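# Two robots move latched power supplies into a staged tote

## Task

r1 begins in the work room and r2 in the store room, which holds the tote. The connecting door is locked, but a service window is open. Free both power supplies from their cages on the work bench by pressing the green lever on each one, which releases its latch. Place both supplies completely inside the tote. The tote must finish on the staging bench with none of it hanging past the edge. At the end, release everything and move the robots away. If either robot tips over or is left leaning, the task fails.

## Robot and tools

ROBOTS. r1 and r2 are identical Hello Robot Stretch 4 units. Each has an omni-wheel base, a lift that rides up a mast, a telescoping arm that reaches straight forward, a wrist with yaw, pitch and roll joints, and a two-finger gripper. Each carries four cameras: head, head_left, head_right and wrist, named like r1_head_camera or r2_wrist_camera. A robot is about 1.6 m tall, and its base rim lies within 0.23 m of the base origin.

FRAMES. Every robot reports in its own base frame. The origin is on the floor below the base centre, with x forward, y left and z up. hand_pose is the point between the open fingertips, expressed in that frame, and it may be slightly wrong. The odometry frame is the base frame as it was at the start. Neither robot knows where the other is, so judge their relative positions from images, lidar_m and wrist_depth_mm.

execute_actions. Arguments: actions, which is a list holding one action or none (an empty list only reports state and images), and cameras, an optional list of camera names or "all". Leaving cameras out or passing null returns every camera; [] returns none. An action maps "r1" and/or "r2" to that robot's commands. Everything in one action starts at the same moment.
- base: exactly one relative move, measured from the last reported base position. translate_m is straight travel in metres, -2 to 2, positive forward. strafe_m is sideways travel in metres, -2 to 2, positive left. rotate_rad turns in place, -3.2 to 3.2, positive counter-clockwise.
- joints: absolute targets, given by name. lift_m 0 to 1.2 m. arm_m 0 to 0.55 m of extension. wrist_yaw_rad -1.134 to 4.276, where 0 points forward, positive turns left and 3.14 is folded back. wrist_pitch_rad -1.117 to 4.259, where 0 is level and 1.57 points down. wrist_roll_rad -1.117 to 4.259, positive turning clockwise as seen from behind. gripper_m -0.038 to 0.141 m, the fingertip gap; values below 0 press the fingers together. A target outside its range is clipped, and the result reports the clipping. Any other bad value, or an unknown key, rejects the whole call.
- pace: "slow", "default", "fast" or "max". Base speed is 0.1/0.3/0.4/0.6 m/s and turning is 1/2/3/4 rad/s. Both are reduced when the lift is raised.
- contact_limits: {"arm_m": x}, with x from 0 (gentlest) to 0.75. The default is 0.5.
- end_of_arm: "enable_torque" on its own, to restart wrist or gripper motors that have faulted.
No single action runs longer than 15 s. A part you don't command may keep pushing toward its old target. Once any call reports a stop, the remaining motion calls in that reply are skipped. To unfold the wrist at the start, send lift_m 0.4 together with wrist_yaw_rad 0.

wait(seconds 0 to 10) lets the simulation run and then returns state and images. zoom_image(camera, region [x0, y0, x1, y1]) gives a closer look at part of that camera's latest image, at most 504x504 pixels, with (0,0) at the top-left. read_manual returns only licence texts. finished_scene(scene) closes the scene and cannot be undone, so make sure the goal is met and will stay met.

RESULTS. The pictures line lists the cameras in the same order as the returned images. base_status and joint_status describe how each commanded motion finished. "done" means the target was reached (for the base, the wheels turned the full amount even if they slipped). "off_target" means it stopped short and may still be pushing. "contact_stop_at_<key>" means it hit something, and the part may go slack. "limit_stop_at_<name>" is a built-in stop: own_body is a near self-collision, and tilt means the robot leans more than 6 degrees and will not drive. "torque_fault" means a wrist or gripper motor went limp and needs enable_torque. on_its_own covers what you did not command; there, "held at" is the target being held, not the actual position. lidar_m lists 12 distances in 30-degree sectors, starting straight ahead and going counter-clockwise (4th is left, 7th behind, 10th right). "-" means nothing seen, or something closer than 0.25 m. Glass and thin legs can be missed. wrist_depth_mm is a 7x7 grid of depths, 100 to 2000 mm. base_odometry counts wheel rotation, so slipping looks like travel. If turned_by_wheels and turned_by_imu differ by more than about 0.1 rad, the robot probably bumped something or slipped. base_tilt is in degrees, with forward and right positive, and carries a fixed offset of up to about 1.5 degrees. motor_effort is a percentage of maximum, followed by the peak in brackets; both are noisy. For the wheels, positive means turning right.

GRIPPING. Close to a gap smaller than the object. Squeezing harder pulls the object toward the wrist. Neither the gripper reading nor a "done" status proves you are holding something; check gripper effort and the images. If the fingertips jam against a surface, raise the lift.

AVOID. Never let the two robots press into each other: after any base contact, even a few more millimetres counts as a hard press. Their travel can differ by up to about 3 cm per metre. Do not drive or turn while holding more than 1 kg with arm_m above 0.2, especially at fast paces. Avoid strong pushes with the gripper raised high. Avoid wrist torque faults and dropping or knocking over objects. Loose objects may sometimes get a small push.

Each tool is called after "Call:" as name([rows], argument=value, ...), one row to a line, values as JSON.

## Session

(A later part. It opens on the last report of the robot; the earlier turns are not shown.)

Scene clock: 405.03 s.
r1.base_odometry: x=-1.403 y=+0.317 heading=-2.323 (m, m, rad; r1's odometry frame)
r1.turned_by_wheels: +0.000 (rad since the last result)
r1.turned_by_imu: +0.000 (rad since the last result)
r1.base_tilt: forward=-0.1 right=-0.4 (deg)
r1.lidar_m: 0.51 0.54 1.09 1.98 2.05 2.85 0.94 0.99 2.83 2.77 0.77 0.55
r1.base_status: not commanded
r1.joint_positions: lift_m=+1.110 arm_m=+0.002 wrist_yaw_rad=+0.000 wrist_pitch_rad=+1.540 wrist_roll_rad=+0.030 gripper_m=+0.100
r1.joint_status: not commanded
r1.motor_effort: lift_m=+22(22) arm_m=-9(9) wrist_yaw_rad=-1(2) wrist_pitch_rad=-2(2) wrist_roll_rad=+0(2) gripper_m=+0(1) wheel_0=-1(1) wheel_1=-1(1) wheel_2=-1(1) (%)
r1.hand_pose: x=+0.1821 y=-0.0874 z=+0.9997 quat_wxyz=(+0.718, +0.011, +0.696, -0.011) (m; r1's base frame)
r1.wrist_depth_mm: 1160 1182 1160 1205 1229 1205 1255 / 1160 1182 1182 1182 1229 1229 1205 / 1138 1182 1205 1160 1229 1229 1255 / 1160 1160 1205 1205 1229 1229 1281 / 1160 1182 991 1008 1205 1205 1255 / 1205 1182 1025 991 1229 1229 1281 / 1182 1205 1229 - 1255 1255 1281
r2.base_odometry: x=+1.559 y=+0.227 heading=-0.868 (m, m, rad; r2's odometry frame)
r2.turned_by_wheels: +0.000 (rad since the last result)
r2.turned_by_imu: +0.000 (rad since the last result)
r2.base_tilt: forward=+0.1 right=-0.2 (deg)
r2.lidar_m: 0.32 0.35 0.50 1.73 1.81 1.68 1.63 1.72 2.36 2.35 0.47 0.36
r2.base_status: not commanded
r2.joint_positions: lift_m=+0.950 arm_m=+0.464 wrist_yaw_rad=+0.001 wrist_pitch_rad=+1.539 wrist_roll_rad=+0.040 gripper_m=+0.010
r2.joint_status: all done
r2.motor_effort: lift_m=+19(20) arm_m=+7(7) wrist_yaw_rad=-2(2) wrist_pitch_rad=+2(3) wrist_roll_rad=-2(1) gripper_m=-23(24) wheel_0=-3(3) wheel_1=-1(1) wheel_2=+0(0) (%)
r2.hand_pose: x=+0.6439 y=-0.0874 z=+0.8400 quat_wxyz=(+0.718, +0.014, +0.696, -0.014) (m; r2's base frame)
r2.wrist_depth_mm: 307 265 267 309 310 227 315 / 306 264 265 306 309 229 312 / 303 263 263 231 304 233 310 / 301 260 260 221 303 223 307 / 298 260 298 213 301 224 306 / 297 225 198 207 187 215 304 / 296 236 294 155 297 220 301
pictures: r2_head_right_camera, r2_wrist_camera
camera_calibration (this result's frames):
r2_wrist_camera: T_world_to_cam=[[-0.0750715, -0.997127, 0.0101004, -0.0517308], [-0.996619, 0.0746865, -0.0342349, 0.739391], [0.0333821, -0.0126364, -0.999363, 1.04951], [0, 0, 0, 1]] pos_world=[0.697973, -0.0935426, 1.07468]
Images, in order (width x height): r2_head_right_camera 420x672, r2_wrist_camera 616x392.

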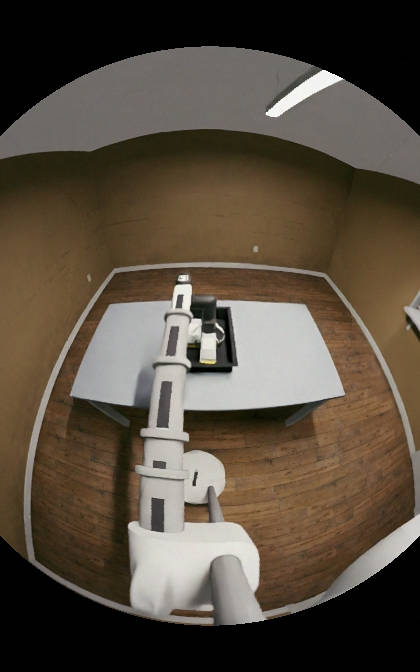

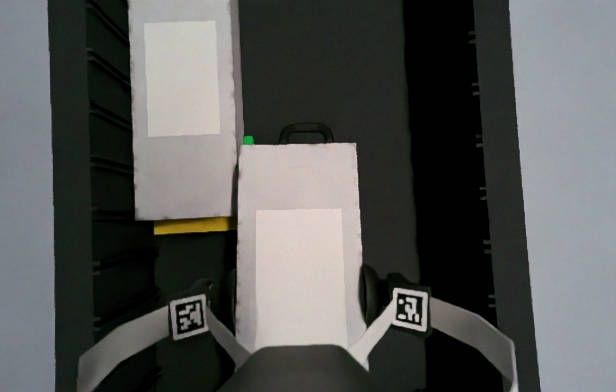

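Call:
execute_actions([
  {"r2":{"base":{"strafe_m":-0.01},"joints":{"arm_m":0.487,"lift_m":0.955},"pace":"slow"}},
], cameras=["r2_head_right_camera"])

Call:
zoom_image(camera="r2_head_right_camera", region=[160, 290, 260, 390])

Call:
execute_actions([
  {"r2":{"joints":{"lift_m":0.928},"pace":"slow"}},
], cameras=["r2_wrist_camera","r2_head_right_camera"])

Scene clock: 408.20 s.
r1.base_odometry: x=-1.403 y=+0.317 heading=-2.323 (m, m, rad; r1's odometry frame)
r1.turned_by_wheels: +0.000 (rad since the last result)
r1.turned_by_imu: +0.000 (rad since the last result)
r1.base_tilt: forward=-0.1 right=-0.4 (deg)
r1.lidar_m: 0.53 0.53 1.06 1.97 2.07 2.79 0.94 1.03 2.85 2.75 0.78 0.56
r1.base_status: not commanded
r1.joint_positions: lift_m=+1.110 arm_m=+0.002 wrist_yaw_rad=+0.000 wrist_pitch_rad=+1.540 wrist_roll_rad=+0.030 gripper_m=+0.100
r1.joint_status: not commanded
r1.motor_effort: lift_m=+22(22) arm_m=-9(9) wrist_yaw_rad=+0(1) wrist_pitch_rad=-2(3) wrist_roll_rad=-1(1) gripper_m=-1(2) wheel_0=-1(1) wheel_1=-1(1) wheel_2=-1(1) (%)
r1.hand_pose: x=+0.1821 y=-0.0874 z=+0.9997 quat_wxyz=(+0.718, +0.011, +0.696, -0.011) (m; r1's base frame)
r1.wrist_depth_mm: 1160 1160 1182 1182 1205 1205 1205 / 1182 1182 1160 1182 1182 1229 1255 / 1138 1182 1205 1205 1205 1255 1229 / 1182 1182 1182 1229 1229 1255 1281 / 1182 1205 1008 976 1229 1229 1281 / 1160 1182 1025 1008 1229 1229 1281 / 1205 1205 1205 - 1255 1281 1255
r2.base_odometry: x=+1.552 y=+0.221 heading=-0.868 (m, m, rad; r2's odometry frame)
r2.turned_by_wheels: +0.000 (rad since the last result)
r2.turned_by_imu: +0.001 (rad since the last result)
r2.base_tilt: forward=+0.2 right=-0.2 (deg)
r2.lidar_m: 0.33 0.35 0.50 1.74 1.81 1.70 1.63 1.73 2.35 2.34 0.50 0.36
r2.base_status: done
r2.joint_positions: lift_m=+0.954 arm_m=+0.486 wrist_yaw_rad=+0.000 wrist_pitch_rad=+1.541 wrist_roll_rad=+0.040 gripper_m=+0.010
r2.joint_status: all done
r2.motor_effort: lift_m=+27(25) arm_m=+8(11) wrist_yaw_rad=-1(2) wrist_pitch_rad=-2(2) wrist_roll_rad=-1(2) gripper_m=-25(24) wheel_0=+4(7) wheel_1=-4(5) wheel_2=+0(1) (%)
r2.hand_pose: x=+0.6653 y=-0.0874 z=+0.8443 quat_wxyz=(+0.718, +0.014, +0.696, -0.014) (m; r2's base frame)
r2.wrist_depth_mm: 232 268 277 312 312 239 319 / 228 267 268 310 310 242 315 / 224 266 266 226 309 229 315 / 222 263 265 218 307 234 310 / 219 263 264 212 304 236 309 / 216 243 200 208 186 219 307 / 214 252 298 156 300 229 306
pictures: r2_head_right_camera
Images, in order (width x height): r2_head_right_camera 420x672.

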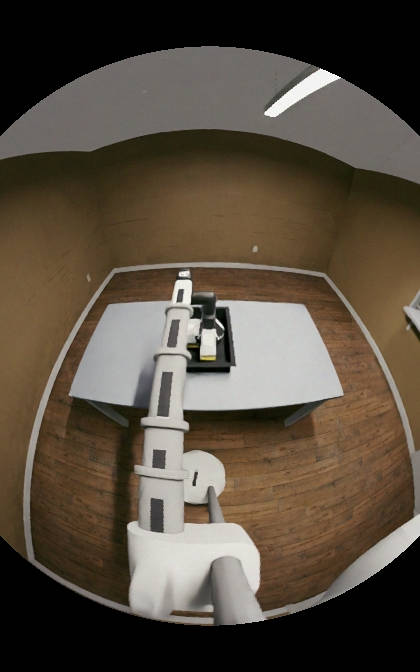

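Region (160, 290, 260, 390) of r2_head_right_camera's 420x672 image, scaled by 5.040, with more detail than that image has.

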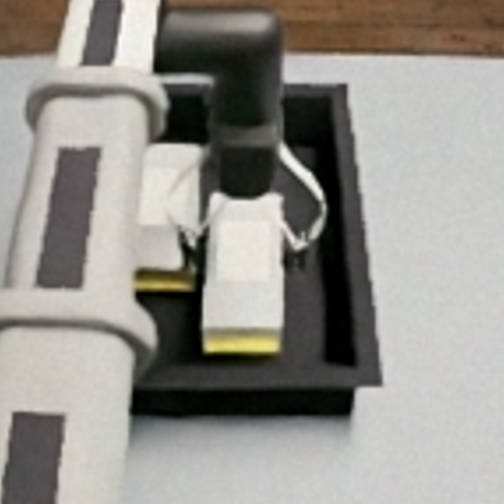

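Scene clock: 409.23 s.
r1.base_odometry: x=-1.403 y=+0.317 heading=-2.323 (m, m, rad; r1's odometry frame)
r1.turned_by_wheels: +0.000 (rad since the last result)
r1.turned_by_imu: +0.000 (rad since the last result)
r1.base_tilt: forward=-0.1 right=-0.4 (deg)
r1.lidar_m: 0.52 0.56 1.08 1.99 2.08 2.86 0.94 1.00 2.86 2.76 0.76 0.54
r1.base_status: not commanded
r1.joint_positions: lift_m=+1.110 arm_m=+0.002 wrist_yaw_rad=+0.000 wrist_pitch_rad=+1.540 wrist_roll_rad=+0.030 gripper_m=+0.100
r1.joint_status: not commanded
r1.motor_effort: lift_m=+22(22) arm_m=-9(9) wrist_yaw_rad=-1(0) wrist_pitch_rad=-1(2) wrist_roll_rad=-1(1) gripper_m=-1(1) wheel_0=-1(1) wheel_1=-1(1) wheel_2=-1(1) (%)
r1.hand_pose: x=+0.1821 y=-0.0874 z=+0.9997 quat_wxyz=(+0.718, +0.011, +0.696, -0.011) (m; r1's base frame)
r1.wrist_depth_mm: 1138 1182 1182 1160 1205 1205 1205 / 1160 1182 1205 1182 1229 1229 1229 / 1160 1160 1182 1182 1205 1255 1255 / 1182 1182 1205 1205 1229 1255 1255 / 1182 1205 991 1008 1229 1255 1255 / 1182 1182 976 991 1229 1255 1281 / 1182 1205 1205 - 1229 1255 1281
r2.base_odometry: x=+1.552 y=+0.221 heading=-0.868 (m, m, rad; r2's odometry frame)
r2.turned_by_wheels: +0.000 (rad since the last result)
r2.turned_by_imu: +0.000 (rad since the last result)
r2.base_tilt: forward=+0.1 right=-0.2 (deg)
r2.lidar_m: 0.32 0.36 0.52 1.74 1.80 1.68 1.64 1.71 2.35 2.36 0.47 0.34
r2.base_status: not commanded
r2.joint_positions: lift_m=+0.928 arm_m=+0.486 wrist_yaw_rad=+0.000 wrist_pitch_rad=+1.541 wrist_roll_rad=+0.040 gripper_m=+0.010
r2.joint_status: all done
r2.motor_effort: lift_m=+20(26) arm_m=+8(7) wrist_yaw_rad=-1(1) wrist_pitch_rad=-2(1) wrist_roll_rad=-3(2) gripper_m=-24(23) wheel_0=+4(4) wheel_1=-4(4) wheel_2=+0(1) (%)
r2.hand_pose: x=+0.6653 y=-0.0874 z=+0.8179 quat_wxyz=(+0.718, +0.014, +0.696, -0.014) (m; r2's base frame)
r2.wrist_depth_mm: 198 243 276 286 285 206 291 / 195 241 266 283 283 198 289 / 193 239 239 226 282 198 286 / 191 238 238 218 279 202 285 / 190 237 241 213 278 205 282 / 189 243 200 208 188 192 281 / 187 251 272 156 274 200 278
pictures: r2_head_right_camera, r2_wrist_camera
camera_calibration (this result's frames):
r2_wrist_camera: T_world_to_cam=[[-0.0753401, -0.997106, 0.0102146, -0.049814], [-0.996648, 0.0749703, -0.032732, 0.758812], [0.0318715, -0.0126464, -0.999412, 1.02776], [0, 0, 0, 1]] pos_world=[0.719759, -0.0935607, 1.05251]
Images, in order (width x height): r2_head_right_camera 420x672, r2_wrist_camera 616x392.

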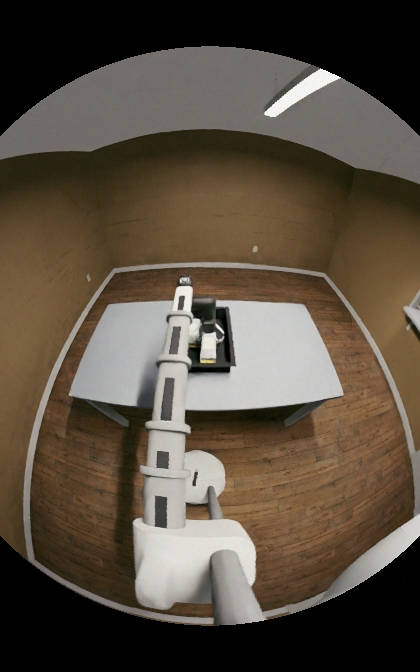

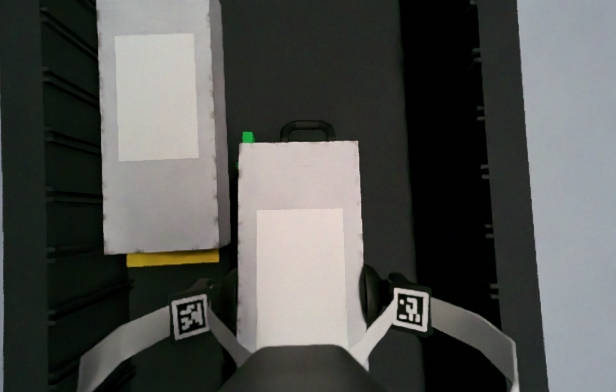

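Call:
execute_actions([
  {"r2":{"joints":{"lift_m":0.908,"gripper_m":0.085}}},
], cameras=["r2_wrist_camera"])

Call:
execute_actions([
  {"r2":{"joints":{"lift_m":1.03},"pace":"fast"}},
], cameras=["r2_wrist_camera"])

Scene clock: 410.90 s.
r1.base_odometry: x=-1.403 y=+0.317 heading=-2.323 (m, m, rad; r1's odometry frame)
r1.turned_by_wheels: +0.000 (rad since the last result)
r1.turned_by_imu: +0.000 (rad since the last result)
r1.base_tilt: forward=-0.1 right=-0.3 (deg)
r1.lidar_m: 0.51 0.59 1.10 1.97 2.08 2.84 0.93 0.98 2.88 2.74 0.76 0.56
r1.base_status: not commanded
r1.joint_positions: lift_m=+1.110 arm_m=+0.002 wrist_yaw_rad=+0.000 wrist_pitch_rad=+1.540 wrist_roll_rad=+0.030 gripper_m=+0.100
r1.joint_status: not commanded
r1.motor_effort: lift_m=+22(22) arm_m=-9(9) wrist_yaw_rad=-1(2) wrist_pitch_rad=-2(1) wrist_roll_rad=+1(2) gripper_m=+0(0) wheel_0=-1(1) wheel_1=-1(1) wheel_2=-1(1) (%)
r1.hand_pose: x=+0.1821 y=-0.0874 z=+0.9997 quat_wxyz=(+0.718, +0.011, +0.696, -0.011) (m; r1's base frame)
r1.wrist_depth_mm: 1160 1160 1160 1205 1205 1229 1205 / 1182 1160 1205 1229 1205 1229 1229 / 1160 1160 1182 1205 1182 1205 1229 / 1205 1205 1205 1205 1205 1255 1229 / 1160 1160 991 1025 1229 1229 1308 / 1182 1160 991 991 1205 1255 1255 / 1182 1229 1205 - 1255 1281 1281
r2.base_odometry: x=+1.552 y=+0.221 heading=-0.868 (m, m, rad; r2's odometry frame)
r2.turned_by_wheels: +0.000 (rad since the last result)
r2.turned_by_imu: +0.000 (rad since the last result)
r2.base_tilt: forward=+0.2 right=-0.2 (deg)
r2.lidar_m: 0.32 0.34 0.51 1.74 1.81 1.73 1.63 1.73 2.36 2.36 0.48 0.34
r2.base_status: not commanded
r2.joint_positions: lift_m=+0.908 arm_m=+0.486 wrist_yaw_rad=+0.000 wrist_pitch_rad=+1.540 wrist_roll_rad=+0.040 gripper_m=+0.085
r2.joint_status: all done
r2.motor_effort: lift_m=+17(19) arm_m=+8(8) wrist_yaw_rad=+1(1) wrist_pitch_rad=-2(7) wrist_roll_rad=-1(2) gripper_m=-2(24) wheel_0=+4(4) wheel_1=-4(4) wheel_2=+0(0) (%)
r2.hand_pose: x=+0.6653 y=-0.0874 z=+0.7980 quat_wxyz=(+0.718, +0.014, +0.696, -0.014) (m; r2's base frame)
r2.wrist_depth_mm: 198 224 266 267 267 191 274 / 195 223 265 265 266 195 271 / 191 221 224 225 265 198 267 / 190 220 221 222 263 201 266 / 187 219 220 220 262 204 265 / 187 254 196 218 198 199 175 / 185 235 254 122 257 186 174
pictures: r2_wrist_camera
camera_calibration (this result's frames):
r2_wrist_camera: T_world_to_cam=[[-0.0759994, -0.997056, 0.0102118, -0.0491751], [-0.996597, 0.0756289, -0.0327686, 0.758177], [0.0318998, -0.0126675, -0.999411, 1.00794], [0, 0, 0, 1]] pos_world=[0.719707, -0.0936024, 1.03269]
Images, in order (width x height): r2_wrist_camera 616x392.

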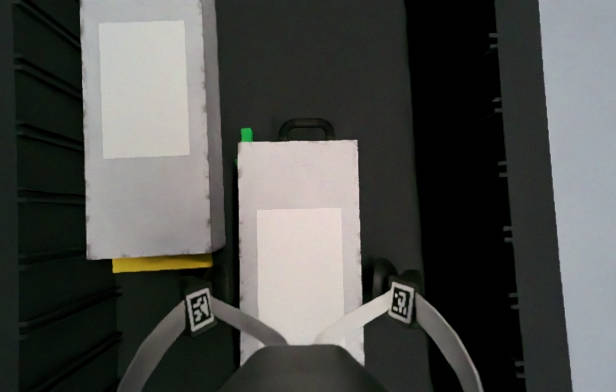

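Scene clock: 412.17 s.
r1.base_odometry: x=-1.403 y=+0.317 heading=-2.323 (m, m, rad; r1's odometry frame)
r1.turned_by_wheels: +0.000 (rad since the last result)
r1.turned_by_imu: +0.000 (rad since the last result)
r1.base_tilt: forward=+0.0 right=-0.3 (deg)
r1.lidar_m: 0.53 0.56 1.09 2.00 2.10 2.90 0.94 0.98 2.83 2.74 0.76 0.56
r1.base_status: not commanded
r1.joint_positions: lift_m=+1.110 arm_m=+0.002 wrist_yaw_rad=+0.000 wrist_pitch_rad=+1.540 wrist_roll_rad=+0.030 gripper_m=+0.100
r1.joint_status: not commanded
r1.motor_effort: lift_m=+22(22) arm_m=-9(9) wrist_yaw_rad=-1(0) wrist_pitch_rad=-2(3) wrist_roll_rad=-2(1) gripper_m=+1(2) wheel_0=-1(1) wheel_1=-1(1) wheel_2=-1(1) (%)
r1.hand_pose: x=+0.1821 y=-0.0874 z=+0.9997 quat_wxyz=(+0.718, +0.011, +0.696, -0.011) (m; r1's base frame)
r1.wrist_depth_mm: 1138 1182 1160 1182 1205 1182 1205 / 1182 1160 1205 1205 1182 1229 1229 / 1160 1160 1205 1255 1205 1205 1255 / 1182 1205 1182 1229 1205 1229 1255 / 1160 1182 991 991 1205 1255 1255 / 1205 1182 991 1008 1205 1281 1255 / 1205 1229 1205 - 1229 1255 1255
r2.base_odometry: x=+1.552 y=+0.221 heading=-0.868 (m, m, rad; r2's odometry frame)
r2.turned_by_wheels: +0.000 (rad since the last result)
r2.turned_by_imu: +0.000 (rad since the last result)
r2.base_tilt: forward=+0.1 right=-0.2 (deg)
r2.lidar_m: 0.33 0.35 0.50 1.72 1.81 1.72 1.64 1.72 2.37 2.34 0.49 0.34
r2.base_status: not commanded
r2.joint_positions: lift_m=+1.030 arm_m=+0.486 wrist_yaw_rad=+0.000 wrist_pitch_rad=+1.540 wrist_roll_rad=+0.040 gripper_m=+0.085
r2.joint_status: all done
r2.motor_effort: lift_m=+23(24) arm_m=+8(8) wrist_yaw_rad=+1(1) wrist_pitch_rad=-2(1) wrist_roll_rad=+0(4) gripper_m=-2(2) wheel_0=+4(4) wheel_1=-4(3) wheel_2=-1(0) (%)
r2.hand_pose: x=+0.6653 y=-0.0874 z=+0.9196 quat_wxyz=(+0.718, +0.014, +0.696, -0.014) (m; r2's base frame)
r2.wrist_depth_mm: 389 329 370 392 351 397 399 / 387 322 347 387 364 394 397 / 384 342 345 387 373 392 394 / 382 338 342 343 384 387 389 / 377 329 379 342 353 387 389 / 375 300 196 338 197 382 384 / 373 290 375 122 370 379 382
pictures: r2_wrist_camera
camera_calibration (this result's frames):
r2_wrist_camera: T_world_to_cam=[[-0.0760006, -0.997056, 0.0102058, -0.0504081], [-0.996595, 0.0756292, -0.0328473, 0.762262], [0.0319788, -0.0126675, -0.999408, 1.12939], [0, 0, 0, 1]] pos_world=[0.719718, -0.0936024, 1.15428]
Images, in order (width x height): r2_wrist_camera 616x392.

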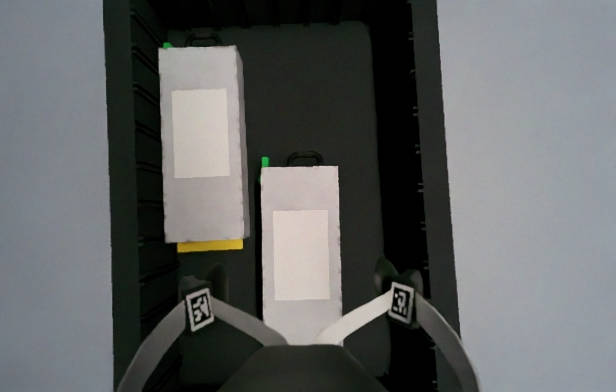

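Both lie flat. Retract and back off.

Call:
execute_actions([
  {"r2":{"base":{"translate_m":-0.3},"joints":{"arm_m":0.01},"pace":"max"}},
], cameras=["r2_head_camera","r2_head_right_camera"])

Scene clock: 414.53 s.
r1.base_odometry: x=-1.403 y=+0.317 heading=-2.323 (m, m, rad; r1's odometry frame)
r1.turned_by_wheels: +0.000 (rad since the last result)
r1.turned_by_imu: +0.000 (rad since the last result)
r1.base_tilt: forward=-0.2 right=-0.4 (deg)
r1.lidar_m: 0.50 0.55 1.08 1.99 2.11 2.84 0.94 1.01 2.86 2.75 0.78 0.56
r1.base_status: not commanded
r1.joint_positions: lift_m=+1.110 arm_m=+0.002 wrist_yaw_rad=+0.000 wrist_pitch_rad=+1.540 wrist_roll_rad=+0.030 gripper_m=+0.100
r1.joint_status: not commanded
r1.motor_effort: lift_m=+22(22) arm_m=-9(9) wrist_yaw_rad=-1(0) wrist_pitch_rad=-2(1) wrist_roll_rad=+0(1) gripper_m=-1(1) wheel_0=-1(1) wheel_1=-1(1) wheel_2=-1(1) (%)
r1.hand_pose: x=+0.1821 y=-0.0874 z=+0.9997 quat_wxyz=(+0.718, +0.011, +0.696, -0.011) (m; r1's base frame)
r1.wrist_depth_mm: 1160 1138 1205 1182 1182 1229 1255 / 1160 1205 1160 1182 1182 1182 1205 / 1138 1182 1160 1205 1229 1205 1229 / 1182 1205 1205 1205 1229 1255 1205 / 1205 1182 1008 1025 1205 1229 1255 / 1229 1182 1025 991 1229 1255 1229 / 1182 1160 1205 - 1255 1255 1281
r2.base_odometry: x=+1.358 y=+0.450 heading=-0.869 (m, m, rad; r2's odometry frame)
r2.turned_by_wheels: +0.000 (rad since the last result)
r2.turned_by_imu: +0.000 (rad since the last result)
r2.base_tilt: forward=+0.1 right=-0.2 (deg)
r2.lidar_m: 0.61 0.68 0.92 1.74 1.79 1.39 1.33 1.41 1.90 2.40 0.92 0.66
r2.base_status: done
r2.joint_positions: lift_m=+1.030 arm_m=+0.011 wrist_yaw_rad=+0.000 wrist_pitch_rad=+1.540 wrist_roll_rad=+0.040 gripper_m=+0.085
r2.joint_status: all done
r2.motor_effort: lift_m=+23(23) arm_m=-7(6) wrist_yaw_rad=+0(1) wrist_pitch_rad=-2(2) wrist_roll_rad=-2(2) gripper_m=-2(2) wheel_0=-4(9) wheel_1=-1(7) wheel_2=+0(14) (%)
r2.hand_pose: x=+0.1909 y=-0.0874 z=+0.9196 quat_wxyz=(+0.718, +0.014, +0.696, -0.014) (m; r2's base frame)
r2.wrist_depth_mm: 1160 1182 1182 1182 1182 1182 1182 / 1138 1182 1160 1182 1160 1182 1205 / 1138 1160 1160 1138 1182 1160 1182 / 1160 1160 1160 1160 1160 1182 1160 / 1118 1138 1138 931 1138 1160 1138 / 1138 1118 197 917 196 1138 1160 / 1138 1138 1118 122 1138 1160 1138
pictures: r2_head_camera, r2_head_right_camera
Images, in order (width x height): r2_head_camera 420x560, r2_head_right_camera 420x672.

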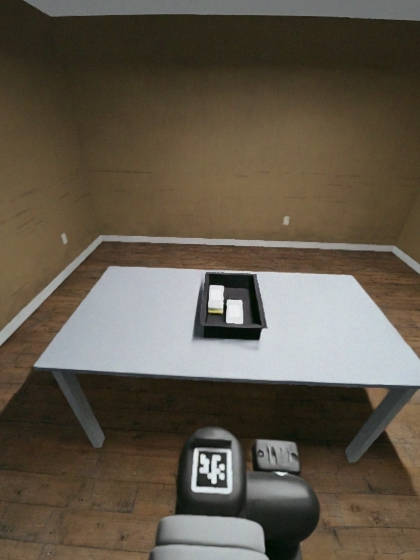

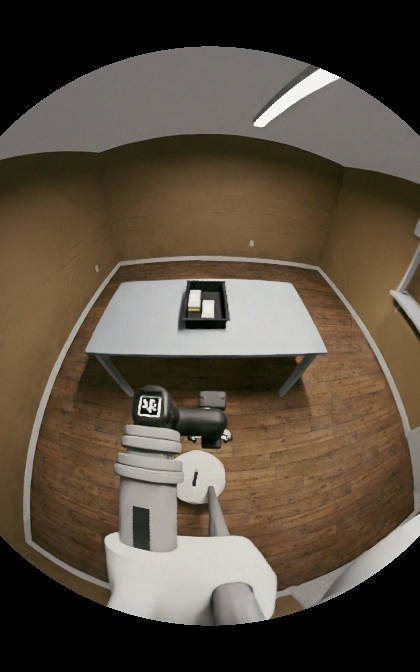

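Call:
finished_scene(scene=2)

The scene is finished: the task was done.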